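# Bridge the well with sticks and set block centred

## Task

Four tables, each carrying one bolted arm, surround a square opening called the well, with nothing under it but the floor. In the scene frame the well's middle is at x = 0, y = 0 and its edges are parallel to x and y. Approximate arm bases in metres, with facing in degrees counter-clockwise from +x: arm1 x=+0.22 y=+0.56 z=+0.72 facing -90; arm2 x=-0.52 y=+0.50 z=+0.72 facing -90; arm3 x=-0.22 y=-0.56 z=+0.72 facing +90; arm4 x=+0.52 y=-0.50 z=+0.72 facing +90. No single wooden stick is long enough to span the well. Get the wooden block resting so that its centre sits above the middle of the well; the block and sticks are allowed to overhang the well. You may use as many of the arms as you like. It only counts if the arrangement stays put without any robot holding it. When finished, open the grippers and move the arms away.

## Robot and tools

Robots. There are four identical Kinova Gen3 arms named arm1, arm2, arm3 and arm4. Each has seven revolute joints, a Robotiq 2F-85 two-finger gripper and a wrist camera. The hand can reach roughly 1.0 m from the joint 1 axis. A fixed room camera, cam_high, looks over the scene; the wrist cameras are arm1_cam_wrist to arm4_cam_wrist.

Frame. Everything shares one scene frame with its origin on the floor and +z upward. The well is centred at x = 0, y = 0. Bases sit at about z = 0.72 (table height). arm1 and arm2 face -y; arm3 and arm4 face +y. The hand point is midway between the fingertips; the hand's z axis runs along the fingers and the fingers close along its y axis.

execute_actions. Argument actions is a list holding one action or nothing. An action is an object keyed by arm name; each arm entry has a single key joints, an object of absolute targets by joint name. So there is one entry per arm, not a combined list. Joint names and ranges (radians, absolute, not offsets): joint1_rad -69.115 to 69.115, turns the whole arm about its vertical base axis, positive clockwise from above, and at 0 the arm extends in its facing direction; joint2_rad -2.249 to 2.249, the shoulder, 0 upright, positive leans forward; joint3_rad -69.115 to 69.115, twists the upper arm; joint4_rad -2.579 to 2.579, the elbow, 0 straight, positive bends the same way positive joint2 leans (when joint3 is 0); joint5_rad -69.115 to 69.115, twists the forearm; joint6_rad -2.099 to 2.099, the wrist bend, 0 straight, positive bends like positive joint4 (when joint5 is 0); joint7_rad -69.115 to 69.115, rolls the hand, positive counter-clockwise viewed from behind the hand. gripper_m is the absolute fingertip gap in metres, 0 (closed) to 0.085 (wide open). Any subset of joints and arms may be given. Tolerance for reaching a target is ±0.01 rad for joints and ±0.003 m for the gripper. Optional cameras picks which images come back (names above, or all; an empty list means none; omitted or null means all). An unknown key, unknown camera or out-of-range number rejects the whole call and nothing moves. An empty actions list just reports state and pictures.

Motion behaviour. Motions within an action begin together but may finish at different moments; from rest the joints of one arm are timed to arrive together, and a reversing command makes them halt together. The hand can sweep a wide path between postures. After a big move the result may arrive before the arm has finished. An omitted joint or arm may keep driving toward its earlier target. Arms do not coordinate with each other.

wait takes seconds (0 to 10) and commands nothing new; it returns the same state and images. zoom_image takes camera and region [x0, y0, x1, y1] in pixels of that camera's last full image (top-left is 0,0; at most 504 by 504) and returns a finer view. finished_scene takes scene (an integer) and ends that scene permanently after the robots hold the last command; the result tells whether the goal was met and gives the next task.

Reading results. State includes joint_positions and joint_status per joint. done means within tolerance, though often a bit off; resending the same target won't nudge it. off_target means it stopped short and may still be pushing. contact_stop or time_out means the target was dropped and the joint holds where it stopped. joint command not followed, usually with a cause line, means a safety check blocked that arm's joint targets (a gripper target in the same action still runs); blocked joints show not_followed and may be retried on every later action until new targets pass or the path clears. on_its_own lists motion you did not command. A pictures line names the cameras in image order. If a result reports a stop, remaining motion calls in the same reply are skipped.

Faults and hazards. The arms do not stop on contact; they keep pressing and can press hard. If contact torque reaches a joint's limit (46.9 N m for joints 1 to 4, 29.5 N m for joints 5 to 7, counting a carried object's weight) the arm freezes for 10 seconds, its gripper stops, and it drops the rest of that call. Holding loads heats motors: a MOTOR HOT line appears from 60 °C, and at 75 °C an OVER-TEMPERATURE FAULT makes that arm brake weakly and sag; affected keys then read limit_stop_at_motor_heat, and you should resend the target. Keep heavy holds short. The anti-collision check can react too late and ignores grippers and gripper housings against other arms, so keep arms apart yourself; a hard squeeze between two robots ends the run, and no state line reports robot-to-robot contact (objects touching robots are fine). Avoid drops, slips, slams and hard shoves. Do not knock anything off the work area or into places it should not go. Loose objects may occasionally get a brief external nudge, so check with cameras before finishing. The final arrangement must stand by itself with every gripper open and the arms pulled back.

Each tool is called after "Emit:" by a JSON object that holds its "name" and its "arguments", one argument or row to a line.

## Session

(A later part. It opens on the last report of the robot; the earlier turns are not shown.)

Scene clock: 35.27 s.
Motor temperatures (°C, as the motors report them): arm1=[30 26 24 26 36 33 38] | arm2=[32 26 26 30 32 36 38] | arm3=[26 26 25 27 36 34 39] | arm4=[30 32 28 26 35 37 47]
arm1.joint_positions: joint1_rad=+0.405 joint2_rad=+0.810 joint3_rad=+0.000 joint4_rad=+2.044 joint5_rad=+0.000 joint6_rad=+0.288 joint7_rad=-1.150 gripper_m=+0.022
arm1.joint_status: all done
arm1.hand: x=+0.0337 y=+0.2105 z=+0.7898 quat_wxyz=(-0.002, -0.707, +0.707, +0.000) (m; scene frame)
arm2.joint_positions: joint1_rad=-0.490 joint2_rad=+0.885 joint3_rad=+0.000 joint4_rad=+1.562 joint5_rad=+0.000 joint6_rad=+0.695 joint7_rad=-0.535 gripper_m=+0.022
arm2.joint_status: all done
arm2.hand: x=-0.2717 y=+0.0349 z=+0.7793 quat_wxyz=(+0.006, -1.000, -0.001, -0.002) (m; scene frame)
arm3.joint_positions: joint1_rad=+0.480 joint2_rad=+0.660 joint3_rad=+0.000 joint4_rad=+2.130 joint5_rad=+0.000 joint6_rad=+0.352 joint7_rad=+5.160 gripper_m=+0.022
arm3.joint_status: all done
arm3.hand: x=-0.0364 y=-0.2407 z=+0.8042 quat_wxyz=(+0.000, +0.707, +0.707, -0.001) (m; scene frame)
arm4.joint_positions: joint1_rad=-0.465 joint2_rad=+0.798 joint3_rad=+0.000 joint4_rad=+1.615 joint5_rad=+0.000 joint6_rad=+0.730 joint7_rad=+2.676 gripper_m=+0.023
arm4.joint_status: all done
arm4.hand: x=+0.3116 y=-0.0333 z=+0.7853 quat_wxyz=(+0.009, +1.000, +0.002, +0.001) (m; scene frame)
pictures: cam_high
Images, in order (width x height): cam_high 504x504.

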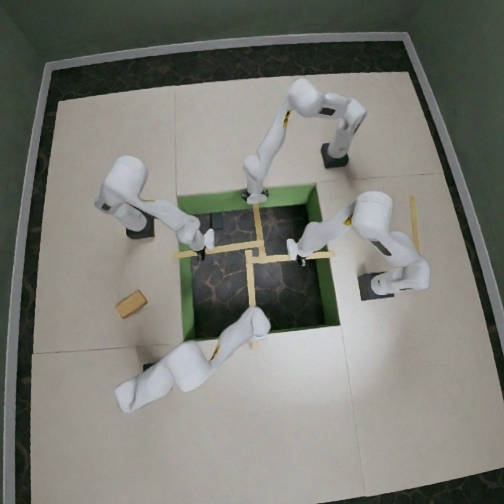

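Emit:
{"name": "execute_actions", "arguments": {
  "actions": [
    {"arm3":{"joints":{"joint1_rad":0.485,"joint7_rad":5.165,"joint2_rad":0.715,"joint4_rad":2.153,"joint6_rad":0.274}},"arm4":{"joints":{"joint1_rad":-0.45,"joint7_rad":2.69}}}
  ],
  "cameras": ["cam_high"]
}}

Emit:
{"name": "zoom_image", "arguments": {
  "camera": "cam_high",
  "region": [160, 200, 350, 300]
}}

Emit:
{"name": "zoom_image", "arguments": {
  "camera": "cam_high",
  "region": [225, 220, 285, 280]
}}

Scene clock: 36.33 s.
Motor temperatures (°C, as the motors report them): arm1=[30 26 24 26 36 33 38] | arm2=[32 26 26 30 32 36 38] | arm3=[26 26 25 27 36 34 39] | arm4=[30 32 28 26 35 37 47]
arm1.joint_positions: joint1_rad=+0.405 joint2_rad=+0.810 joint3_rad=+0.000 joint4_rad=+2.044 joint5_rad=+0.000 joint6_rad=+0.288 joint7_rad=-1.150 gripper_m=+0.022
arm1.joint_status: not commanded
arm1.hand: x=+0.0338 y=+0.2105 z=+0.7897 quat_wxyz=(-0.001, -0.708, +0.707, +0.000) (m; scene frame)
arm2.joint_positions: joint1_rad=-0.490 joint2_rad=+0.885 joint3_rad=+0.000 joint4_rad=+1.562 joint5_rad=+0.000 joint6_rad=+0.695 joint7_rad=-0.535 gripper_m=+0.022
arm2.joint_status: not commanded
arm2.hand: x=-0.2717 y=+0.0349 z=+0.7792 quat_wxyz=(+0.007, -1.000, -0.001, -0.002) (m; scene frame)
arm3.joint_positions: joint1_rad=+0.485 joint2_rad=+0.715 joint3_rad=+0.000 joint4_rad=+2.153 joint5_rad=+0.000 joint6_rad=+0.274 joint7_rad=+5.165 gripper_m=+0.022
arm3.joint_status: all done
arm3.hand: x=-0.0372 y=-0.2465 z=+0.7820 quat_wxyz=(+0.000, +0.707, +0.707, -0.001) (m; scene frame)
arm4.joint_positions: joint1_rad=-0.450 joint2_rad=+0.798 joint3_rad=+0.000 joint4_rad=+1.615 joint5_rad=+0.000 joint6_rad=+0.730 joint7_rad=+2.690 gripper_m=+0.023
arm4.joint_status: all done
arm4.hand: x=+0.3185 y=-0.0304 z=+0.7853 quat_wxyz=(+0.009, +1.000, +0.001, +0.001) (m; scene frame)
pictures: cam_high
Images, in order (width x height): cam_high 504x504.

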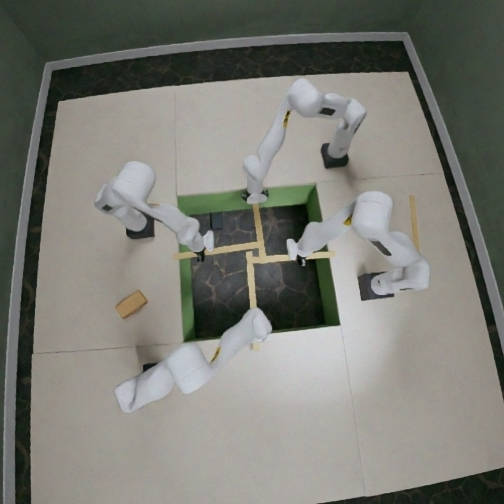

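Region (160, 200, 350, 300) of cam_high's 504x504 image, scaled by 2.653, with more detail than that image has; it fills the top 265 rows of this view, and the rest is white.

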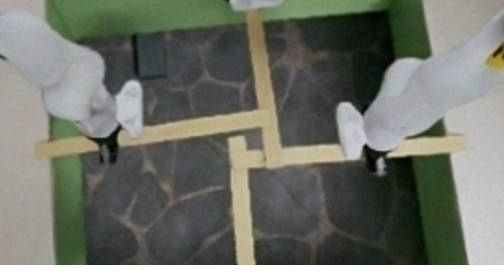

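Region (225, 220, 285, 280) of cam_high's 504x504 image, scaled by 8.400, with more detail than that image has.

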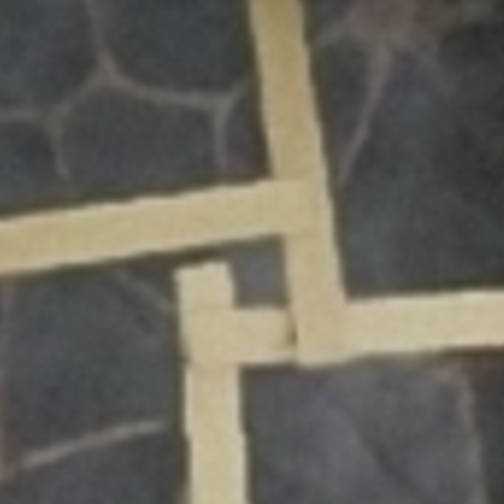

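Emit:
{"name": "execute_actions", "arguments": {
  "actions": [
    {"arm2":{"joints":{"gripper_m":0.035}}}
  ],
  "cameras": []
}}

Emit:
{"name": "execute_actions", "arguments": {
  "actions": [
    {"arm3":{"joints":{"gripper_m":0.035}},"arm4":{"joints":{"joint1_rad":-0.49,"joint2_rad":0.805,"joint4_rad":1.6,"joint6_rad":0.737,"joint7_rad":2.65}}}
  ],
  "cameras": ["cam_high"]
}}

Emit:
{"name": "zoom_image", "arguments": {
  "camera": "cam_high",
  "region": [225, 220, 285, 280]
}}

Scene clock: 37.43 s.
Motor temperatures (°C, as the motors report them): arm1=[30 26 24 26 36 33 38] | arm2=[32 26 26 30 32 36 38] | arm3=[26 26 25 27 36 34 39] | arm4=[30 32 28 26 35 37 47]
arm1.joint_positions: joint1_rad=+0.405 joint2_rad=+0.810 joint3_rad=+0.000 joint4_rad=+2.044 joint5_rad=+0.000 joint6_rad=+0.288 joint7_rad=-1.150 gripper_m=+0.022
arm1.joint_status: not commanded
arm1.hand: x=+0.0338 y=+0.2107 z=+0.7897 quat_wxyz=(-0.001, -0.708, +0.707, +0.000) (m; scene frame)
arm2.joint_positions: joint1_rad=-0.490 joint2_rad=+0.885 joint3_rad=+0.000 joint4_rad=+1.562 joint5_rad=+0.000 joint6_rad=+0.695 joint7_rad=-0.535 gripper_m=+0.035
arm2.joint_status: all done
arm2.hand: x=-0.2718 y=+0.0348 z=+0.7793 quat_wxyz=(+0.006, -1.000, -0.001, -0.002) (m; scene frame)
arm3.joint_positions: joint1_rad=+0.485 joint2_rad=+0.715 joint3_rad=+0.000 joint4_rad=+2.153 joint5_rad=+0.000 joint6_rad=+0.274 joint7_rad=+5.165 gripper_m=+0.022
arm3.joint_status: not commanded
arm3.hand: x=-0.0372 y=-0.2465 z=+0.7819 quat_wxyz=(+0.000, +0.707, +0.707, -0.001) (m; scene frame)
arm4.joint_positions: joint1_rad=-0.450 joint2_rad=+0.798 joint3_rad=+0.000 joint4_rad=+1.615 joint5_rad=+0.000 joint6_rad=+0.730 joint7_rad=+2.690 gripper_m=+0.023
arm4.joint_status: not commanded
arm4.hand: x=+0.3186 y=-0.0303 z=+0.7853 quat_wxyz=(+0.009, +1.000, +0.001, +0.001) (m; scene frame)
pictures: none
No camera images: the call's "cameras" was empty. Leave "cameras" out to get every camera's image.

Scene clock: 38.33 s.
Motor temperatures (°C, as the motors report them): arm1=[30 26 24 26 36 33 38] | arm2=[32 26 26 30 32 36 38] | arm3=[26 26 25 27 36 34 39] | arm4=[30 32 28 26 35 37 47]
arm1.joint_positions: joint1_rad=+0.405 joint2_rad=+0.811 joint3_rad=+0.000 joint4_rad=+2.044 joint5_rad=+0.000 joint6_rad=+0.288 joint7_rad=-1.150 gripper_m=+0.022
arm1.joint_status: not commanded
arm1.hand: x=+0.0339 y=+0.2109 z=+0.7895 quat_wxyz=(-0.001, -0.708, +0.707, +0.001) (m; scene frame)
arm2.joint_positions: joint1_rad=-0.490 joint2_rad=+0.885 joint3_rad=+0.000 joint4_rad=+1.562 joint5_rad=+0.000 joint6_rad=+0.695 joint7_rad=-0.535 gripper_m=+0.035
arm2.joint_status: not commanded
arm2.hand: x=-0.2718 y=+0.0348 z=+0.7793 quat_wxyz=(+0.006, -1.000, -0.001, -0.002) (m; scene frame)
arm3.joint_positions: joint1_rad=+0.485 joint2_rad=+0.715 joint3_rad=+0.000 joint4_rad=+2.153 joint5_rad=+0.000 joint6_rad=+0.274 joint7_rad=+5.165 gripper_m=+0.035
arm3.joint_status: all done
arm3.hand: x=-0.0372 y=-0.2464 z=+0.7820 quat_wxyz=(+0.000, +0.707, +0.707, -0.001) (m; scene frame)
arm4.joint_positions: joint1_rad=-0.490 joint2_rad=+0.805 joint3_rad=+0.000 joint4_rad=+1.600 joint5_rad=+0.000 joint6_rad=+0.737 joint7_rad=+2.650 gripper_m=+0.023
arm4.joint_status: all done
arm4.hand: x=+0.2980 y=-0.0351 z=+0.7845 quat_wxyz=(+0.009, +1.000, +0.001, +0.001) (m; scene frame)
pictures: cam_high
Images, in order (width x height): cam_high 504x504.

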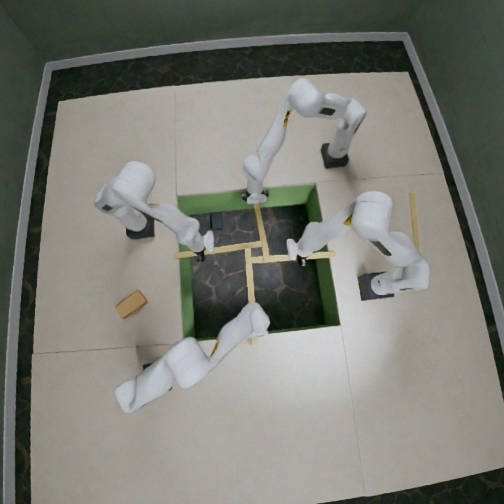

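Region (225, 220, 285, 280) of cam_high's 504x504 image, scaled by 8.400, with more detail than that image has.

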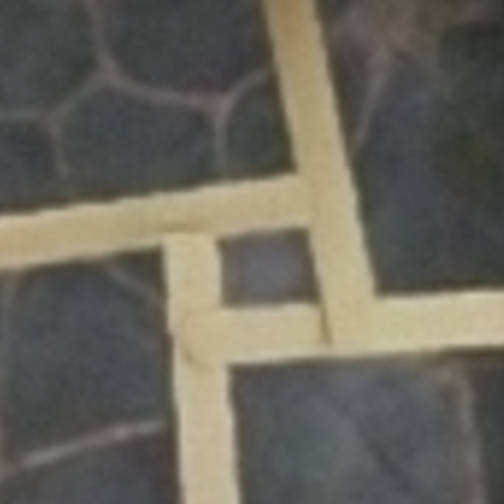

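Emit:
{"name": "execute_actions", "arguments": {
  "actions": [
    {"arm3":{"joints":{"gripper_m":0}},"arm2":{"joints":{"gripper_m":0}}}
  ],
  "cameras": ["cam_high"]
}}

Emit:
{"name": "zoom_image", "arguments": {
  "camera": "cam_high",
  "region": [225, 220, 285, 280]
}}

Scene clock: 39.40 s.
Motor temperatures (°C, as the motors report them): arm1=[30 26 24 26 36 33 38] | arm2=[32 26 26 30 32 36 38] | arm3=[26 26 25 27 36 34 39] | arm4=[30 32 28 26 35 37 47]
arm1.joint_positions: joint1_rad=+0.405 joint2_rad=+0.811 joint3_rad=+0.000 joint4_rad=+2.044 joint5_rad=+0.000 joint6_rad=+0.288 joint7_rad=-1.150 gripper_m=+0.022
arm1.joint_status: not commanded
arm1.hand: x=+0.0339 y=+0.2109 z=+0.7895 quat_wxyz=(-0.001, -0.708, +0.707, +0.001) (m; scene frame)
arm2.joint_positions: joint1_rad=-0.490 joint2_rad=+0.885 joint3_rad=+0.000 joint4_rad=+1.562 joint5_rad=+0.000 joint6_rad=+0.695 joint7_rad=-0.535 gripper_m=+0.000
arm2.joint_status: all done
arm2.hand: x=-0.2718 y=+0.0348 z=+0.7793 quat_wxyz=(+0.006, -1.000, -0.001, -0.002) (m; scene frame)
arm3.joint_positions: joint1_rad=+0.485 joint2_rad=+0.715 joint3_rad=+0.000 joint4_rad=+2.153 joint5_rad=+0.000 joint6_rad=+0.274 joint7_rad=+5.165 gripper_m=+0.000
arm3.joint_status: all done
arm3.hand: x=-0.0372 y=-0.2464 z=+0.7820 quat_wxyz=(+0.000, +0.707, +0.707, -0.001) (m; scene frame)
arm4.joint_positions: joint1_rad=-0.490 joint2_rad=+0.805 joint3_rad=+0.000 joint4_rad=+1.600 joint5_rad=+0.000 joint6_rad=+0.737 joint7_rad=+2.650 gripper_m=+0.023
arm4.joint_status: not commanded
arm4.hand: x=+0.2980 y=-0.0351 z=+0.7845 quat_wxyz=(+0.009, +1.000, +0.001, +0.001) (m; scene frame)
pictures: cam_high
Images, in order (width x height): cam_high 504x504.

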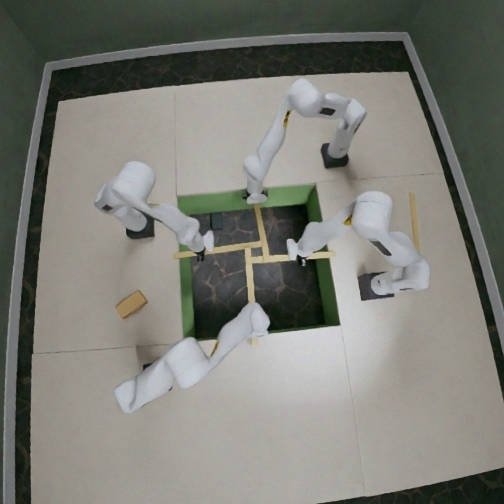

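Region (225, 220, 285, 280) of cam_high's 504x504 image, scaled by 8.400, with more detail than that image has.

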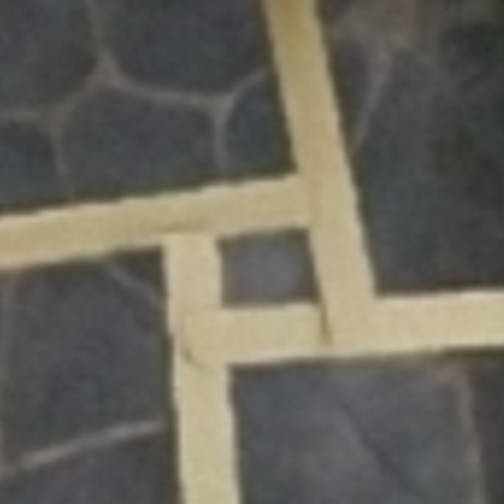

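Both sticks dropped below the fingertips. Open, lower, regrip.

Emit:
{"name": "execute_actions", "arguments": {
  "actions": [
    {"arm3":{"joints":{"gripper_m":0.06}},"arm2":{"joints":{"gripper_m":0.06}}}
  ],
  "cameras": []
}}

Emit:
{"name": "execute_actions", "arguments": {
  "actions": [
    {"arm3":{"joints":{"joint2_rad":0.78,"joint6_rad":0.209}},"arm2":{"joints":{"joint2_rad":0.94,"joint6_rad":0.64}}}
  ],
  "cameras": []
}}

Emit:
{"name": "execute_actions", "arguments": {
  "actions": [
    {"arm3":{"joints":{"gripper_m":0}}}
  ],
  "cameras": []
}}

Emit:
{"name": "execute_actions", "arguments": {
  "actions": [
    {"arm2":{"joints":{"gripper_m":0}}}
  ],
  "cameras": ["cam_high"]
}}

Emit:
{"name": "zoom_image", "arguments": {
  "camera": "cam_high",
  "region": [225, 220, 285, 280]
}}

Scene clock: 40.70 s.
Motor temperatures (°C, as the motors report them): arm1=[30 26 24 26 36 33 38] | arm2=[32 26 26 30 32 36 38] | arm3=[26 26 25 27 36 34 39] | arm4=[30 32 28 26 35 37 47]
arm1.joint_positions: joint1_rad=+0.405 joint2_rad=+0.811 joint3_rad=+0.000 joint4_rad=+2.044 joint5_rad=+0.000 joint6_rad=+0.288 joint7_rad=-1.150 gripper_m=+0.022
arm1.joint_status: not commanded
arm1.hand: x=+0.0339 y=+0.2109 z=+0.7895 quat_wxyz=(-0.001, -0.708, +0.707, +0.001) (m; scene frame)
arm2.joint_positions: joint1_rad=-0.490 joint2_rad=+0.885 joint3_rad=+0.000 joint4_rad=+1.562 joint5_rad=+0.000 joint6_rad=+0.695 joint7_rad=-0.535 gripper_m=+0.060
arm2.joint_status: all done
arm2.hand: x=-0.2718 y=+0.0348 z=+0.7793 quat_wxyz=(+0.006, -1.000, -0.001, -0.002) (m; scene frame)
arm3.joint_positions: joint1_rad=+0.485 joint2_rad=+0.715 joint3_rad=+0.000 joint4_rad=+2.153 joint5_rad=+0.000 joint6_rad=+0.274 joint7_rad=+5.165 gripper_m=+0.060
arm3.joint_status: all done
arm3.hand: x=-0.0372 y=-0.2464 z=+0.7820 quat_wxyz=(+0.000, +0.707, +0.707, -0.001) (m; scene frame)
arm4.joint_positions: joint1_rad=-0.490 joint2_rad=+0.805 joint3_rad=+0.000 joint4_rad=+1.600 joint5_rad=+0.000 joint6_rad=+0.737 joint7_rad=+2.650 gripper_m=+0.023
arm4.joint_status: not commanded
arm4.hand: x=+0.2980 y=-0.0351 z=+0.7845 quat_wxyz=(+0.009, +1.000, +0.001, +0.001) (m; scene frame)
pictures: none
No camera images: the call's "cameras" was empty. Leave "cameras" out to get every camera's image.

Scene clock: 41.57 s.
Motor temperatures (°C, as the motors report them): arm1=[30 26 24 26 36 33 38] | arm2=[32 26 26 30 32 36 38] | arm3=[26 26 25 27 36 34 39] | arm4=[30 32 28 26 35 37 47]
arm1.joint_positions: joint1_rad=+0.405 joint2_rad=+0.811 joint3_rad=+0.000 joint4_rad=+2.044 joint5_rad=+0.000 joint6_rad=+0.288 joint7_rad=-1.150 gripper_m=+0.022
arm1.joint_status: not commanded
arm1.hand: x=+0.0339 y=+0.2109 z=+0.7895 quat_wxyz=(-0.001, -0.708, +0.707, +0.001) (m; scene frame)
arm2.joint_positions: joint1_rad=-0.490 joint2_rad=+0.940 joint3_rad=+0.000 joint4_rad=+1.562 joint5_rad=+0.000 joint6_rad=+0.640 joint7_rad=-0.535 gripper_m=+0.060
arm2.joint_status: all done
arm2.hand: x=-0.2713 y=+0.0347 z=+0.7504 quat_wxyz=(+0.006, -1.000, -0.001, -0.002) (m; scene frame)
arm3.joint_positions: joint1_rad=+0.485 joint2_rad=+0.780 joint3_rad=+0.000 joint4_rad=+2.153 joint5_rad=+0.000 joint6_rad=+0.209 joint7_rad=+5.165 gripper_m=+0.060
arm3.joint_status: all done
arm3.hand: x=-0.0371 y=-0.2461 z=+0.7586 quat_wxyz=(+0.000, +0.707, +0.707, -0.001) (m; scene frame)
arm4.joint_positions: joint1_rad=-0.490 joint2_rad=+0.805 joint3_rad=+0.000 joint4_rad=+1.600 joint5_rad=+0.000 joint6_rad=+0.737 joint7_rad=+2.650 gripper_m=+0.023
arm4.joint_status: not commanded
arm4.hand: x=+0.2980 y=-0.0351 z=+0.7845 quat_wxyz=(+0.009, +1.000, +0.001, +0.001) (m; scene frame)
pictures: none
No camera images: the call's "cameras" was empty. Leave "cameras" out to get every camera's image.

Scene clock: 42.50 s.
Motor temperatures (°C, as the motors report them): arm1=[30 26 24 26 36 33 38] | arm2=[32 26 26 30 32 36 38] | arm3=[26 26 25 27 36 34 39] | arm4=[30 32 28 26 35 37 47]
arm1.joint_positions: joint1_rad=+0.405 joint2_rad=+0.811 joint3_rad=+0.000 joint4_rad=+2.044 joint5_rad=+0.000 joint6_rad=+0.288 joint7_rad=-1.150 gripper_m=+0.022
arm1.joint_status: not commanded
arm1.hand: x=+0.0340 y=+0.2110 z=+0.7894 quat_wxyz=(-0.001, -0.708, +0.707, +0.001) (m; scene frame)
arm2.joint_positions: joint1_rad=-0.490 joint2_rad=+0.940 joint3_rad=+0.000 joint4_rad=+1.562 joint5_rad=+0.000 joint6_rad=+0.640 joint7_rad=-0.535 gripper_m=+0.060
arm2.joint_status: not commanded
arm2.hand: x=-0.2713 y=+0.0347 z=+0.7503 quat_wxyz=(+0.006, -1.000, -0.001, -0.002) (m; scene frame)
arm3.joint_positions: joint1_rad=+0.485 joint2_rad=+0.780 joint3_rad=+0.000 joint4_rad=+2.153 joint5_rad=+0.000 joint6_rad=+0.209 joint7_rad=+5.165 gripper_m=+0.025
arm3.joint_status: gripper_m off_target (ended at +0.025, target +0.000)
arm3.hand: x=-0.0371 y=-0.2462 z=+0.7587 quat_wxyz=(+0.000, +0.707, +0.707, -0.001) (m; scene frame)
arm4.joint_positions: joint1_rad=-0.490 joint2_rad=+0.805 joint3_rad=+0.000 joint4_rad=+1.600 joint5_rad=+0.000 joint6_rad=+0.737 joint7_rad=+2.650 gripper_m=+0.023
arm4.joint_status: not commanded
arm4.hand: x=+0.2980 y=-0.0351 z=+0.7845 quat_wxyz=(+0.009, +1.000, +0.001, +0.001) (m; scene frame)
pictures: none
No camera images: the call's "cameras" was empty. Leave "cameras" out to get every camera's image.

Scene clock: 43.43 s.
Motor temperatures (°C, as the motors report them): arm1=[30 26 24 26 36 33 38] | arm2=[32 26 26 30 32 36 38] | arm3=[26 26 25 27 36 34 39] | arm4=[30 32 28 26 35 37 47]
arm1.joint_positions: joint1_rad=+0.405 joint2_rad=+0.811 joint3_rad=+0.000 joint4_rad=+2.044 joint5_rad=+0.000 joint6_rad=+0.288 joint7_rad=-1.150 gripper_m=+0.022
arm1.joint_status: not commanded
arm1.hand: x=+0.0341 y=+0.2108 z=+0.7894 quat_wxyz=(-0.001, -0.708, +0.707, +0.000) (m; scene frame)
arm2.joint_positions: joint1_rad=-0.490 joint2_rad=+0.940 joint3_rad=+0.000 joint4_rad=+1.562 joint5_rad=+0.000 joint6_rad=+0.640 joint7_rad=-0.535 gripper_m=+0.025
arm2.joint_status: gripper_m off_target (ended at +0.025, target +0.000)
arm2.hand: x=-0.2712 y=+0.0349 z=+0.7504 quat_wxyz=(+0.007, -1.000, -0.001, -0.002) (m; scene frame)
arm3.joint_positions: joint1_rad=+0.485 joint2_rad=+0.779 joint3_rad=+0.000 joint4_rad=+2.153 joint5_rad=+0.000 joint6_rad=+0.209 joint7_rad=+5.165 gripper_m=+0.025
arm3.joint_status: not commanded
arm3.hand: x=-0.0371 y=-0.2462 z=+0.7587 quat_wxyz=(+0.000, +0.707, +0.707, -0.001) (m; scene frame)
arm4.joint_positions: joint1_rad=-0.490 joint2_rad=+0.806 joint3_rad=+0.000 joint4_rad=+1.600 joint5_rad=+0.000 joint6_rad=+0.737 joint7_rad=+2.650 gripper_m=+0.023
arm4.joint_status: not commanded
arm4.hand: x=+0.2981 y=-0.0353 z=+0.7844 quat_wxyz=(+0.009, +1.000, +0.001, +0.001) (m; scene frame)
pictures: cam_high
Images, in order (width x height): cam_high 504x504.

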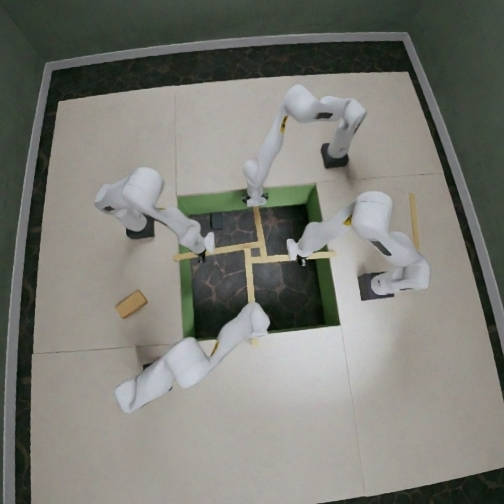

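Region (225, 220, 285, 280) of cam_high's 504x504 image, scaled by 8.400, with more detail than that image has.

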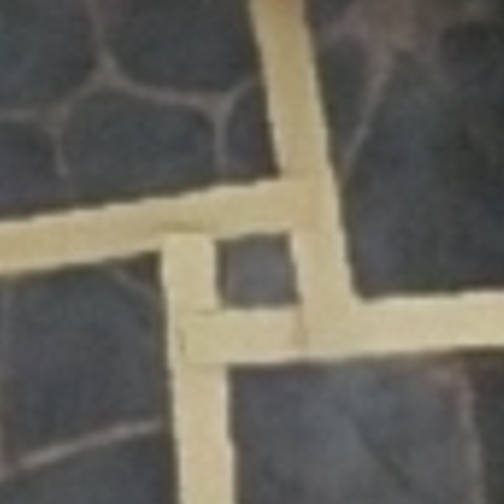

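Emit:
{"name": "execute_actions", "arguments": {
  "actions": [
    {"arm4":{"joints":{"joint1_rad":-0.53,"joint2_rad":0.825,"joint4_rad":1.546,"joint6_rad":0.77,"joint7_rad":2.61}},"arm2":{"joints":{"joint1_rad":-0.51,"joint2_rad":0.947,"joint4_rad":1.542,"joint6_rad":0.653,"joint7_rad":-0.555}},"arm3":{"joints":{"joint1_rad":0.473,"joint2_rad":0.783,"joint4_rad":2.133,"joint6_rad":0.226,"joint7_rad":5.153}}}
  ],
  "cameras": ["cam_high","arm4_cam_wrist"]
}}

Emit:
{"name": "zoom_image", "arguments": {
  "camera": "cam_high",
  "region": [225, 220, 285, 280]
}}

Emit:
{"name": "zoom_image", "arguments": {
  "camera": "cam_high",
  "region": [160, 180, 350, 300]
}}

Scene clock: 44.57 s.
Motor temperatures (°C, as the motors report them): arm1=[30 26 24 26 36 33 38] | arm2=[32 26 26 30 32 36 38] | arm3=[26 26 25 27 36 34 39] | arm4=[30 32 28 26 35 37 47]
arm1.joint_positions: joint1_rad=+0.404 joint2_rad=+0.811 joint3_rad=-0.001 joint4_rad=+2.045 joint5_rad=+0.000 joint6_rad=+0.288 joint7_rad=-1.150 gripper_m=+0.022
arm1.joint_status: not commanded
arm1.hand: x=+0.0345 y=+0.2110 z=+0.7893 quat_wxyz=(+0.000, -0.708, +0.706, +0.001) (m; scene frame)
arm2.joint_positions: joint1_rad=-0.510 joint2_rad=+0.946 joint3_rad=+0.000 joint4_rad=+1.542 joint5_rad=+0.000 joint6_rad=+0.654 joint7_rad=-0.555 gripper_m=+0.025
arm2.joint_status: all done
arm2.hand: x=-0.2600 y=+0.0353 z=+0.7508 quat_wxyz=(+0.006, -1.000, -0.001, -0.002) (m; scene frame)
arm3.joint_positions: joint1_rad=+0.473 joint2_rad=+0.783 joint3_rad=+0.000 joint4_rad=+2.133 joint5_rad=+0.000 joint6_rad=+0.226 joint7_rad=+5.153 gripper_m=+0.025
arm3.joint_status: all done
arm3.hand: x=-0.0382 y=-0.2387 z=+0.7589 quat_wxyz=(+0.000, +0.707, +0.707, -0.001) (m; scene frame)
arm4.joint_positions: joint1_rad=-0.530 joint2_rad=+0.825 joint3_rad=+0.000 joint4_rad=+1.546 joint5_rad=+0.000 joint6_rad=+0.770 joint7_rad=+2.610 gripper_m=+0.023
arm4.joint_status: all done
arm4.hand: x=+0.2727 y=-0.0324 z=+0.7856 quat_wxyz=(+0.008, +1.000, +0.001, +0.001) (m; scene frame)
pictures: arm4_cam_wrist, cam_high
Images, in order (width x height): arm4_cam_wrist 504x504, cam_high 504x504.

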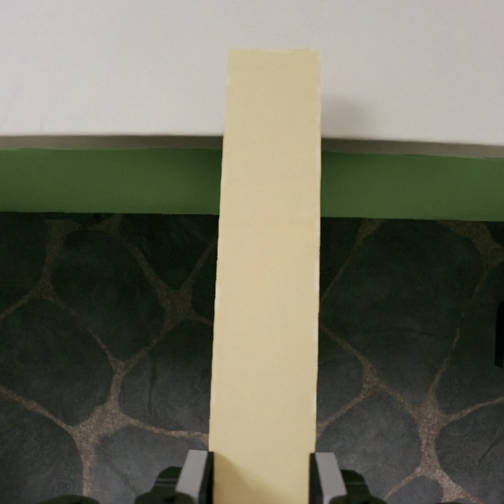

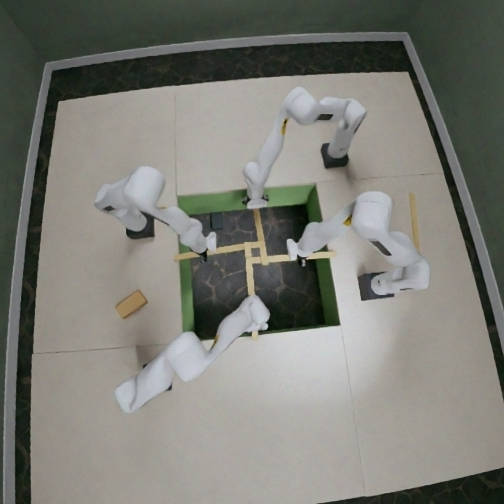

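Region (225, 220, 285, 280) of cam_high's 504x504 image, scaled by 8.400, with more detail than that image has.

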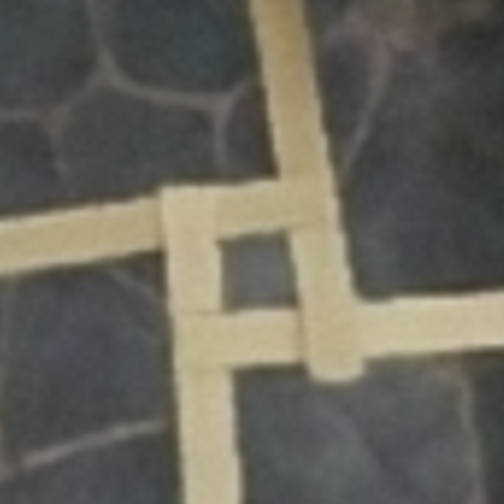

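Region (160, 180, 350, 300) of cam_high's 504x504 image, scaled by 2.653, with more detail than that image has; it fills the top 318 rows of this view, and the rest is white.

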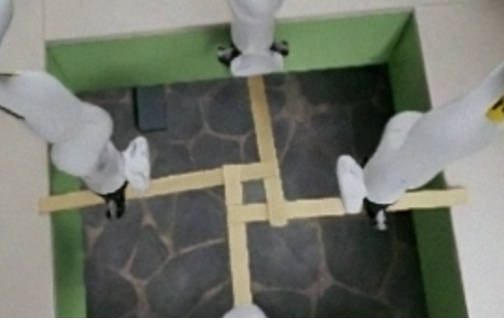

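Emit:
{"name": "execute_actions", "arguments": {
  "actions": [
    {"arm4":{"joints":{"joint1_rad":-0.518,"joint2_rad":0.85,"joint6_rad":0.745,"joint7_rad":2.622}},"arm2":{"joints":{"joint1_rad":-0.497,"joint7_rad":-0.55}}}
  ],
  "cameras": []
}}

Emit:
{"name": "execute_actions", "arguments": {
  "actions": [
    {"arm4":{"joints":{"gripper_m":0.031,"joint2_rad":0.89,"joint6_rad":0.705}}}
  ],
  "cameras": []
}}

Emit:
{"name": "execute_actions", "arguments": {
  "actions": [
    {"arm4":{"joints":{"gripper_m":0}},"arm1":{"joints":{"gripper_m":0.031,"joint2_rad":0.89,"joint6_rad":0.208}}}
  ],
  "cameras": ["cam_high","arm4_cam_wrist"]
}}

Emit:
{"name": "zoom_image", "arguments": {
  "camera": "cam_high",
  "region": [160, 180, 350, 300]
}}

Scene clock: 45.50 s.
Motor temperatures (°C, as the motors report them): arm1=[30 26 24 26 36 33 38] | arm2=[32 26 26 30 32 36 38] | arm3=[26 26 25 27 36 34 39] | arm4=[30 32 28 26 35 37 47]
arm1.joint_positions: joint1_rad=+0.405 joint2_rad=+0.811 joint3_rad=+0.000 joint4_rad=+2.044 joint5_rad=+0.000 joint6_rad=+0.288 joint7_rad=-1.150 gripper_m=+0.022
arm1.joint_status: not commanded
arm1.hand: x=+0.0340 y=+0.2108 z=+0.7894 quat_wxyz=(-0.001, -0.708, +0.707, +0.001) (m; scene frame)
arm2.joint_positions: joint1_rad=-0.498 joint2_rad=+0.947 joint3_rad=-0.001 joint4_rad=+1.542 joint5_rad=+0.000 joint6_rad=+0.653 joint7_rad=-0.550 gripper_m=+0.025
arm2.joint_status: all done
arm2.hand: x=-0.2648 y=+0.0328 z=+0.7504 quat_wxyz=(+0.007, -1.000, +0.002, -0.002) (m; scene frame)
arm3.joint_positions: joint1_rad=+0.473 joint2_rad=+0.783 joint3_rad=+0.000 joint4_rad=+2.133 joint5_rad=+0.000 joint6_rad=+0.226 joint7_rad=+5.153 gripper_m=+0.025
arm3.joint_status: not commanded
arm3.hand: x=-0.0384 y=-0.2387 z=+0.7589 quat_wxyz=(+0.000, +0.707, +0.708, -0.001) (m; scene frame)
arm4.joint_positions: joint1_rad=-0.518 joint2_rad=+0.850 joint3_rad=+0.000 joint4_rad=+1.546 joint5_rad=+0.000 joint6_rad=+0.745 joint7_rad=+2.622 gripper_m=+0.023
arm4.joint_status: all done
arm4.hand: x=+0.2774 y=-0.0285 z=+0.7725 quat_wxyz=(+0.008, +1.000, +0.001, +0.001) (m; scene frame)
pictures: none
No camera images: the call's "cameras" was empty. Leave "cameras" out to get every camera's image.

Scene clock: 46.43 s.
Motor temperatures (°C, as the motors report them): arm1=[30 26 24 26 36 33 38] | arm2=[32 26 26 30 32 36 38] | arm3=[26 26 25 27 36 34 39] | arm4=[30 32 28 26 35 37 47]
arm1.joint_positions: joint1_rad=+0.405 joint2_rad=+0.810 joint3_rad=+0.000 joint4_rad=+2.044 joint5_rad=+0.000 joint6_rad=+0.288 joint7_rad=-1.150 gripper_m=+0.022
arm1.joint_status: not commanded
arm1.hand: x=+0.0338 y=+0.2106 z=+0.7897 quat_wxyz=(-0.001, -0.707, +0.707, +0.000) (m; scene frame)
arm2.joint_positions: joint1_rad=-0.497 joint2_rad=+0.948 joint3_rad=+0.000 joint4_rad=+1.542 joint5_rad=+0.000 joint6_rad=+0.653 joint7_rad=-0.550 gripper_m=+0.025
arm2.joint_status: not commanded
arm2.hand: x=-0.2657 y=+0.0326 z=+0.7499 quat_wxyz=(+0.007, -1.000, +0.003, -0.002) (m; scene frame)
arm3.joint_positions: joint1_rad=+0.473 joint2_rad=+0.783 joint3_rad=+0.000 joint4_rad=+2.133 joint5_rad=+0.000 joint6_rad=+0.226 joint7_rad=+5.153 gripper_m=+0.025
arm3.joint_status: not commanded
arm3.hand: x=-0.0384 y=-0.2388 z=+0.7587 quat_wxyz=(+0.000, +0.707, +0.707, -0.001) (m; scene frame)
arm4.joint_positions: joint1_rad=-0.518 joint2_rad=+0.890 joint3_rad=+0.000 joint4_rad=+1.546 joint5_rad=+0.000 joint6_rad=+0.705 joint7_rad=+2.622 gripper_m=+0.031
arm4.joint_status: all done
arm4.hand: x=+0.2767 y=-0.0273 z=+0.7515 quat_wxyz=(+0.008, +1.000, +0.001, +0.001) (m; scene frame)
pictures: none
No camera images: the call's "cameras" was empty. Leave "cameras" out to get every camera's image.

Scene clock: 47.40 s.
Motor temperatures (°C, as the motors report them): arm1=[30 26 24 26 36 33 38] | arm2=[32 26 26 30 32 36 38] | arm3=[26 26 25 27 36 34 39] | arm4=[30 32 28 26 35 37 47]
arm1.joint_positions: joint1_rad=+0.405 joint2_rad=+0.890 joint3_rad=+0.000 joint4_rad=+2.044 joint5_rad=+0.000 joint6_rad=+0.208 joint7_rad=-1.150 gripper_m=+0.031
arm1.joint_status: all done
arm1.hand: x=+0.0345 y=+0.2123 z=+0.7584 quat_wxyz=(-0.002, -0.707, +0.707, +0.000) (m; scene frame)
arm2.joint_positions: joint1_rad=-0.497 joint2_rad=+0.948 joint3_rad=+0.000 joint4_rad=+1.542 joint5_rad=+0.000 joint6_rad=+0.653 joint7_rad=-0.550 gripper_m=+0.025
arm2.joint_status: not commanded
arm2.hand: x=-0.2658 y=+0.0325 z=+0.7500 quat_wxyz=(+0.007, -1.000, +0.003, -0.002) (m; scene frame)
arm3.joint_positions: joint1_rad=+0.473 joint2_rad=+0.784 joint3_rad=+0.000 joint4_rad=+2.133 joint5_rad=+0.000 joint6_rad=+0.226 joint7_rad=+5.153 gripper_m=+0.025
arm3.joint_status: not commanded
arm3.hand: x=-0.0385 y=-0.2388 z=+0.7586 quat_wxyz=(+0.000, +0.707, +0.707, -0.001) (m; scene frame)
arm4.joint_positions: joint1_rad=-0.518 joint2_rad=+0.890 joint3_rad=+0.000 joint4_rad=+1.546 joint5_rad=+0.000 joint6_rad=+0.705 joint7_rad=+2.622 gripper_m=+0.025
arm4.joint_status: gripper_m off_target (ended at +0.025, target +0.000)
arm4.hand: x=+0.2770 y=-0.0276 z=+0.7513 quat_wxyz=(+0.008, +1.000, +0.001, +0.001) (m; scene frame)
pictures: arm4_cam_wrist, cam_high
Images, in order (width x height): arm4_cam_wrist 504x504, cam_high 504x504.

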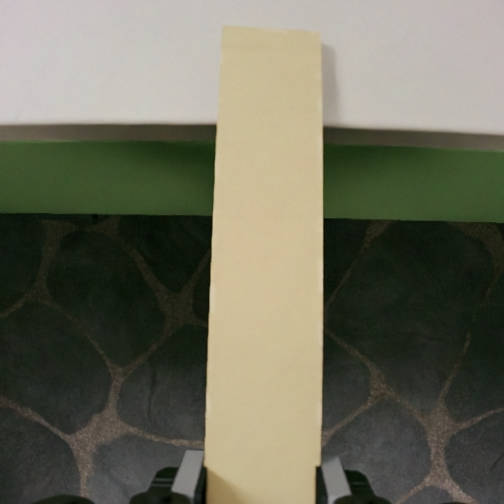

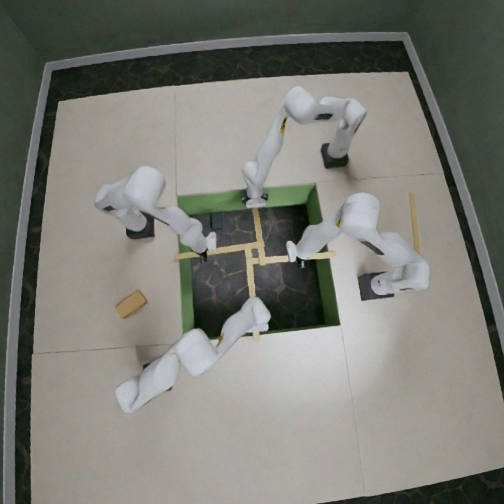

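Region (160, 180, 350, 300) of cam_high's 504x504 image, scaled by 2.653, with more detail than that image has; it fills the top 318 rows of this view, and the rest is white.

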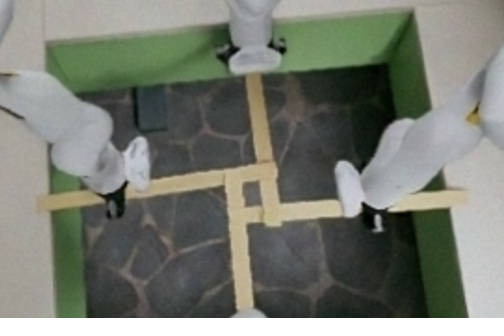

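Emit:
{"name": "execute_actions", "arguments": {
  "actions": [
    {"arm2":{"joints":{"gripper_m":0.03}}}
  ],
  "cameras": []
}}

Emit:
{"name": "execute_actions", "arguments": {
  "actions": [
    {"arm3":{"joints":{"gripper_m":0.03}}}
  ],
  "cameras": []
}}

Emit:
{"name": "execute_actions", "arguments": {
  "actions": [
    {"arm4":{"joints":{"gripper_m":0.03}}}
  ],
  "cameras": ["cam_high"]
}}

Emit:
{"name": "zoom_image", "arguments": {
  "camera": "cam_high",
  "region": [225, 220, 285, 280]
}}

Scene clock: 48.40 s.
Motor temperatures (°C, as the motors report them): arm1=[30 26 24 26 36 33 38] | arm2=[32 26 26 30 32 36 38] | arm3=[26 26 25 27 36 34 39] | arm4=[30 32 28 26 35 37 47]
arm1.joint_positions: joint1_rad=+0.405 joint2_rad=+0.890 joint3_rad=+0.000 joint4_rad=+2.044 joint5_rad=+0.000 joint6_rad=+0.208 joint7_rad=-1.150 gripper_m=+0.031
arm1.joint_status: not commanded
arm1.hand: x=+0.0345 y=+0.2124 z=+0.7583 quat_wxyz=(-0.002, -0.707, +0.707, +0.000) (m; scene frame)
arm2.joint_positions: joint1_rad=-0.497 joint2_rad=+0.947 joint3_rad=+0.000 joint4_rad=+1.542 joint5_rad=+0.000 joint6_rad=+0.653 joint7_rad=-0.550 gripper_m=+0.030
arm2.joint_status: all done
arm2.hand: x=-0.2655 y=+0.0322 z=+0.7504 quat_wxyz=(+0.006, -1.000, +0.003, -0.002) (m; scene frame)
arm3.joint_positions: joint1_rad=+0.473 joint2_rad=+0.784 joint3_rad=+0.000 joint4_rad=+2.133 joint5_rad=+0.000 joint6_rad=+0.226 joint7_rad=+5.153 gripper_m=+0.025
arm3.joint_status: not commanded
arm3.hand: x=-0.0385 y=-0.2389 z=+0.7586 quat_wxyz=(+0.000, +0.707, +0.707, -0.001) (m; scene frame)
arm4.joint_positions: joint1_rad=-0.518 joint2_rad=+0.890 joint3_rad=+0.000 joint4_rad=+1.546 joint5_rad=+0.000 joint6_rad=+0.705 joint7_rad=+2.622 gripper_m=+0.025
arm4.joint_status: not commanded
arm4.hand: x=+0.2770 y=-0.0276 z=+0.7512 quat_wxyz=(+0.008, +1.000, +0.001, +0.001) (m; scene frame)
pictures: none
No camera images: the call's "cameras" was empty. Leave "cameras" out to get every camera's image.

Scene clock: 49.23 s.
Motor temperatures (°C, as the motors report them): arm1=[30 26 24 26 36 33 38] | arm2=[32 26 26 30 32 36 38] | arm3=[26 26 25 27 36 34 39] | arm4=[30 32 28 26 35 37 47]
arm1.joint_positions: joint1_rad=+0.405 joint2_rad=+0.890 joint3_rad=+0.000 joint4_rad=+2.044 joint5_rad=+0.000 joint6_rad=+0.208 joint7_rad=-1.150 gripper_m=+0.031
arm1.joint_status: not commanded
arm1.hand: x=+0.0345 y=+0.2124 z=+0.7583 quat_wxyz=(-0.002, -0.707, +0.707, +0.000) (m; scene frame)
arm2.joint_positions: joint1_rad=-0.497 joint2_rad=+0.947 joint3_rad=+0.000 joint4_rad=+1.542 joint5_rad=+0.000 joint6_rad=+0.653 joint7_rad=-0.550 gripper_m=+0.030
arm2.joint_status: not commanded
arm2.hand: x=-0.2655 y=+0.0322 z=+0.7504 quat_wxyz=(+0.006, -1.000, +0.003, -0.002) (m; scene frame)
arm3.joint_positions: joint1_rad=+0.473 joint2_rad=+0.783 joint3_rad=+0.000 joint4_rad=+2.133 joint5_rad=+0.000 joint6_rad=+0.226 joint7_rad=+5.153 gripper_m=+0.030
arm3.joint_status: all done
arm3.hand: x=-0.0383 y=-0.2385 z=+0.7588 quat_wxyz=(+0.000, +0.707, +0.707, -0.001) (m; scene frame)
arm4.joint_positions: joint1_rad=-0.518 joint2_rad=+0.891 joint3_rad=+0.000 joint4_rad=+1.547 joint5_rad=+0.000 joint6_rad=+0.705 joint7_rad=+2.622 gripper_m=+0.025
arm4.joint_status: not commanded
arm4.hand: x=+0.2773 y=-0.0280 z=+0.7507 quat_wxyz=(+0.009, +1.000, +0.001, +0.002) (m; scene frame)
pictures: none
No camera images: the call's "cameras" was empty. Leave "cameras" out to get every camera's image.

Scene clock: 50.07 s.
Motor temperatures (°C, as the motors report them): arm1=[30 26 24 26 36 33 38] | arm2=[32 26 26 30 32 36 38] | arm3=[26 26 25 27 36 34 39] | arm4=[30 32 28 26 35 37 47]
arm1.joint_positions: joint1_rad=+0.405 joint2_rad=+0.890 joint3_rad=+0.000 joint4_rad=+2.044 joint5_rad=+0.000 joint6_rad=+0.208 joint7_rad=-1.150 gripper_m=+0.031
arm1.joint_status: not commanded
arm1.hand: x=+0.0346 y=+0.2124 z=+0.7583 quat_wxyz=(-0.002, -0.707, +0.707, +0.000) (m; scene frame)
arm2.joint_positions: joint1_rad=-0.497 joint2_rad=+0.947 joint3_rad=+0.000 joint4_rad=+1.542 joint5_rad=+0.000 joint6_rad=+0.653 joint7_rad=-0.550 gripper_m=+0.030
arm2.joint_status: not commanded
arm2.hand: x=-0.2655 y=+0.0322 z=+0.7504 quat_wxyz=(+0.006, -1.000, +0.003, -0.002) (m; scene frame)
arm3.joint_positions: joint1_rad=+0.473 joint2_rad=+0.783 joint3_rad=+0.000 joint4_rad=+2.133 joint5_rad=+0.000 joint6_rad=+0.226 joint7_rad=+5.153 gripper_m=+0.030
arm3.joint_status: not commanded
arm3.hand: x=-0.0383 y=-0.2385 z=+0.7588 quat_wxyz=(+0.000, +0.707, +0.707, -0.001) (m; scene frame)
arm4.joint_positions: joint1_rad=-0.518 joint2_rad=+0.890 joint3_rad=+0.000 joint4_rad=+1.546 joint5_rad=+0.000 joint6_rad=+0.705 joint7_rad=+2.622 gripper_m=+0.030
arm4.joint_status: all done
arm4.hand: x=+0.2767 y=-0.0274 z=+0.7514 quat_wxyz=(+0.008, +1.000, +0.001, +0.001) (m; scene frame)
pictures: cam_high
Images, in order (width x height): cam_high 504x504.

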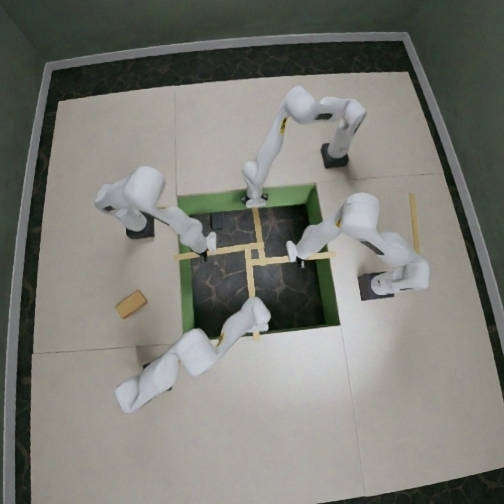

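Region (225, 220, 285, 280) of cam_high's 504x504 image, scaled by 8.400, with more detail than that image has.

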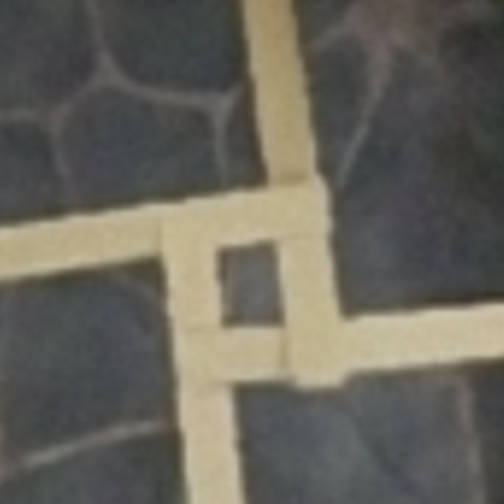

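Emit:
{"name": "execute_actions", "arguments": {
  "actions": [
    {"arm1":{"joints":{"gripper_m":0.06}},"arm2":{"joints":{"gripper_m":0.06}},"arm3":{"joints":{"gripper_m":0.085}},"arm4":{"joints":{"gripper_m":0.06}}}
  ],
  "cameras": []
}}

Emit:
{"name": "execute_actions", "arguments": {
  "actions": [
    {"arm1":{"joints":{"joint2_rad":0.55,"joint6_rad":0.548}},"arm2":{"joints":{"joint2_rad":0.7,"joint6_rad":0.9}},"arm3":{"joints":{"joint2_rad":0.5,"joint6_rad":0.509}},"arm4":{"joints":{"joint2_rad":0.65,"joint6_rad":0.945}}}
  ],
  "cameras": []
}}

Emit:
{"name": "execute_actions", "arguments": {
  "actions": [
    {"arm1":{"joints":{"joint1_rad":1.4}},"arm2":{"joints":{"joint1_rad":0.3}},"arm3":{"joints":{"joint1_rad":1.63,"joint2_rad":0.619,"joint4_rad":2.004,"joint6_rad":0.519,"joint7_rad":3.59}},"arm4":{"joints":{"joint1_rad":0.3}}}
  ],
  "cameras": ["cam_high","arm3_cam_wrist"]
}}

Scene clock: 51.47 s.
Motor temperatures (°C, as the motors report them): arm1=[30 26 24 26 36 33 38] | arm2=[32 26 26 30 32 36 38] | arm3=[26 26 25 27 36 34 39] | arm4=[30 32 28 26 35 37 47]
arm1.joint_positions: joint1_rad=+0.405 joint2_rad=+0.890 joint3_rad=+0.000 joint4_rad=+2.044 joint5_rad=+0.000 joint6_rad=+0.208 joint7_rad=-1.150 gripper_m=+0.060
arm1.joint_status: all done
arm1.hand: x=+0.0345 y=+0.2124 z=+0.7583 quat_wxyz=(-0.002, -0.707, +0.707, +0.000) (m; scene frame)
arm2.joint_positions: joint1_rad=-0.497 joint2_rad=+0.947 joint3_rad=+0.000 joint4_rad=+1.542 joint5_rad=+0.000 joint6_rad=+0.653 joint7_rad=-0.550 gripper_m=+0.060
arm2.joint_status: all done
arm2.hand: x=-0.2655 y=+0.0322 z=+0.7504 quat_wxyz=(+0.006, -1.000, +0.003, -0.002) (m; scene frame)
arm3.joint_positions: joint1_rad=+0.473 joint2_rad=+0.783 joint3_rad=+0.000 joint4_rad=+2.133 joint5_rad=+0.000 joint6_rad=+0.226 joint7_rad=+5.153 gripper_m=+0.085
arm3.joint_status: all done
arm3.hand: x=-0.0383 y=-0.2385 z=+0.7588 quat_wxyz=(+0.000, +0.707, +0.707, -0.001) (m; scene frame)
arm4.joint_positions: joint1_rad=-0.518 joint2_rad=+0.890 joint3_rad=+0.000 joint4_rad=+1.546 joint5_rad=+0.000 joint6_rad=+0.705 joint7_rad=+2.622 gripper_m=+0.060
arm4.joint_status: all done
arm4.hand: x=+0.2767 y=-0.0274 z=+0.7514 quat_wxyz=(+0.008, +1.000, +0.001, +0.001) (m; scene frame)
pictures: none
No camera images: the call's "cameras" was empty. Leave "cameras" out to get every camera's image.

Scene clock: 53.03 s.
Motor temperatures (°C, as the motors report them): arm1=[30 26 24 26 36 33 38] | arm2=[32 26 26 30 32 36 38] | arm3=[26 26 25 27 36 34 39] | arm4=[30 32 28 26 35 37 47]
arm1.joint_positions: joint1_rad=+0.405 joint2_rad=+0.550 joint3_rad=+0.000 joint4_rad=+2.044 joint5_rad=+0.000 joint6_rad=+0.548 joint7_rad=-1.150 gripper_m=+0.060
arm1.joint_status: all done
arm1.hand: x=+0.0382 y=+0.2201 z=+0.8914 quat_wxyz=(-0.002, -0.707, +0.707, +0.000) (m; scene frame)
arm2.joint_positions: joint1_rad=-0.497 joint2_rad=+0.700 joint3_rad=+0.000 joint4_rad=+1.542 joint5_rad=+0.000 joint6_rad=+0.900 joint7_rad=-0.550 gripper_m=+0.060
arm2.joint_status: all done
arm2.hand: x=-0.2740 y=+0.0435 z=+0.8808 quat_wxyz=(+0.006, -1.000, +0.003, -0.002) (m; scene frame)
arm3.joint_positions: joint1_rad=+0.473 joint2_rad=+0.500 joint3_rad=+0.000 joint4_rad=+2.133 joint5_rad=+0.000 joint6_rad=+0.509 joint7_rad=+5.153 gripper_m=+0.085
arm3.joint_status: all done
arm3.hand: x=-0.0434 y=-0.2497 z=+0.8616 quat_wxyz=(+0.000, +0.707, +0.707, -0.001) (m; scene frame)
arm4.joint_positions: joint1_rad=-0.518 joint2_rad=+0.650 joint3_rad=+0.000 joint4_rad=+1.546 joint5_rad=+0.000 joint6_rad=+0.945 joint7_rad=+2.622 gripper_m=+0.060
arm4.joint_status: all done
arm4.hand: x=+0.2871 y=-0.0438 z=+0.8771 quat_wxyz=(+0.008, +1.000, +0.001, +0.001) (m; scene frame)
pictures: none
No camera images: the call's "cameras" was empty. Leave "cameras" out to get every camera's image.

Scene clock: 55.63 s.
Motor temperatures (°C, as the motors report them): arm1=[30 26 24 26 36 33 38] | arm2=[32 26 26 30 32 36 38] | arm3=[26 26 25 27 36 34 39] | arm4=[30 32 28 26 35 37 47]
arm1.joint_positions: joint1_rad=+1.400 joint2_rad=+0.550 joint3_rad=+0.000 joint4_rad=+2.044 joint5_rad=+0.000 joint6_rad=+0.548 joint7_rad=-1.150 gripper_m=+0.060
arm1.joint_status: all done
arm1.hand: x=-0.1655 y=+0.5251 z=+0.8913 quat_wxyz=(-0.001, -0.284, +0.959, -0.001) (m; scene frame)
arm2.joint_positions: joint1_rad=+0.300 joint2_rad=+0.700 joint3_rad=+0.000 joint4_rad=+1.542 joint5_rad=+0.000 joint6_rad=+0.900 joint7_rad=-0.550 gripper_m=+0.060
arm2.joint_status: all done
arm2.hand: x=-0.6739 y=+0.0043 z=+0.8783 quat_wxyz=(+0.007, -0.920, +0.391, +0.000) (m; scene frame)
arm3.joint_positions: joint1_rad=+1.630 joint2_rad=+0.619 joint3_rad=+0.000 joint4_rad=+2.004 joint5_rad=+0.000 joint6_rad=+0.519 joint7_rad=+3.590 gripper_m=+0.085
arm3.joint_status: all done
arm3.hand: x=+0.1821 y=-0.5952 z=+0.8365 quat_wxyz=(+0.000, +0.840, -0.543, -0.001) (m; scene frame)
arm4.joint_positions: joint1_rad=+0.300 joint2_rad=+0.650 joint3_rad=+0.000 joint4_rad=+1.546 joint5_rad=+0.000 joint6_rad=+0.945 joint7_rad=+2.622 gripper_m=+0.060
arm4.joint_status: all done
arm4.hand: x=+0.6922 y=-0.0176 z=+0.8775 quat_wxyz=(+0.007, +0.918, -0.397, +0.004) (m; scene frame)
pictures: arm3_cam_wrist, cam_high
Images, in order (width x height): arm3_cam_wrist 504x504, cam_high 504x504.

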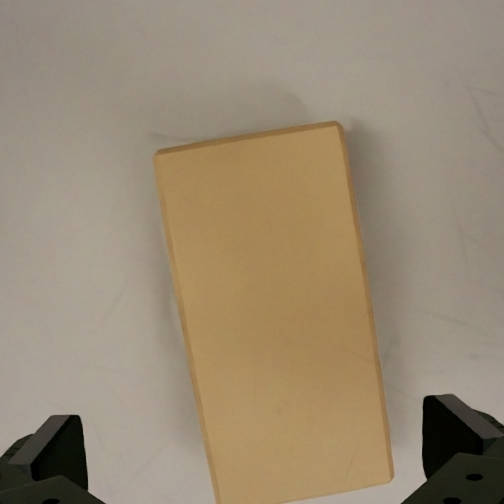

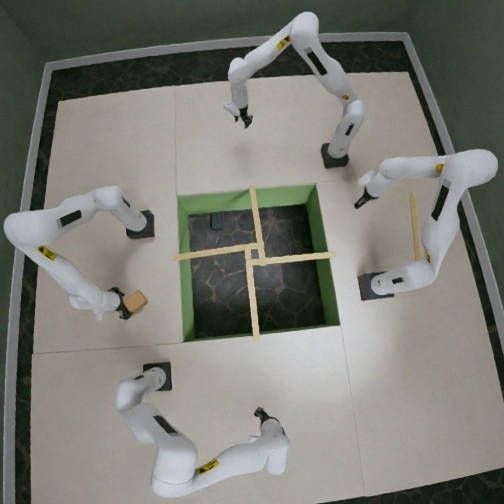

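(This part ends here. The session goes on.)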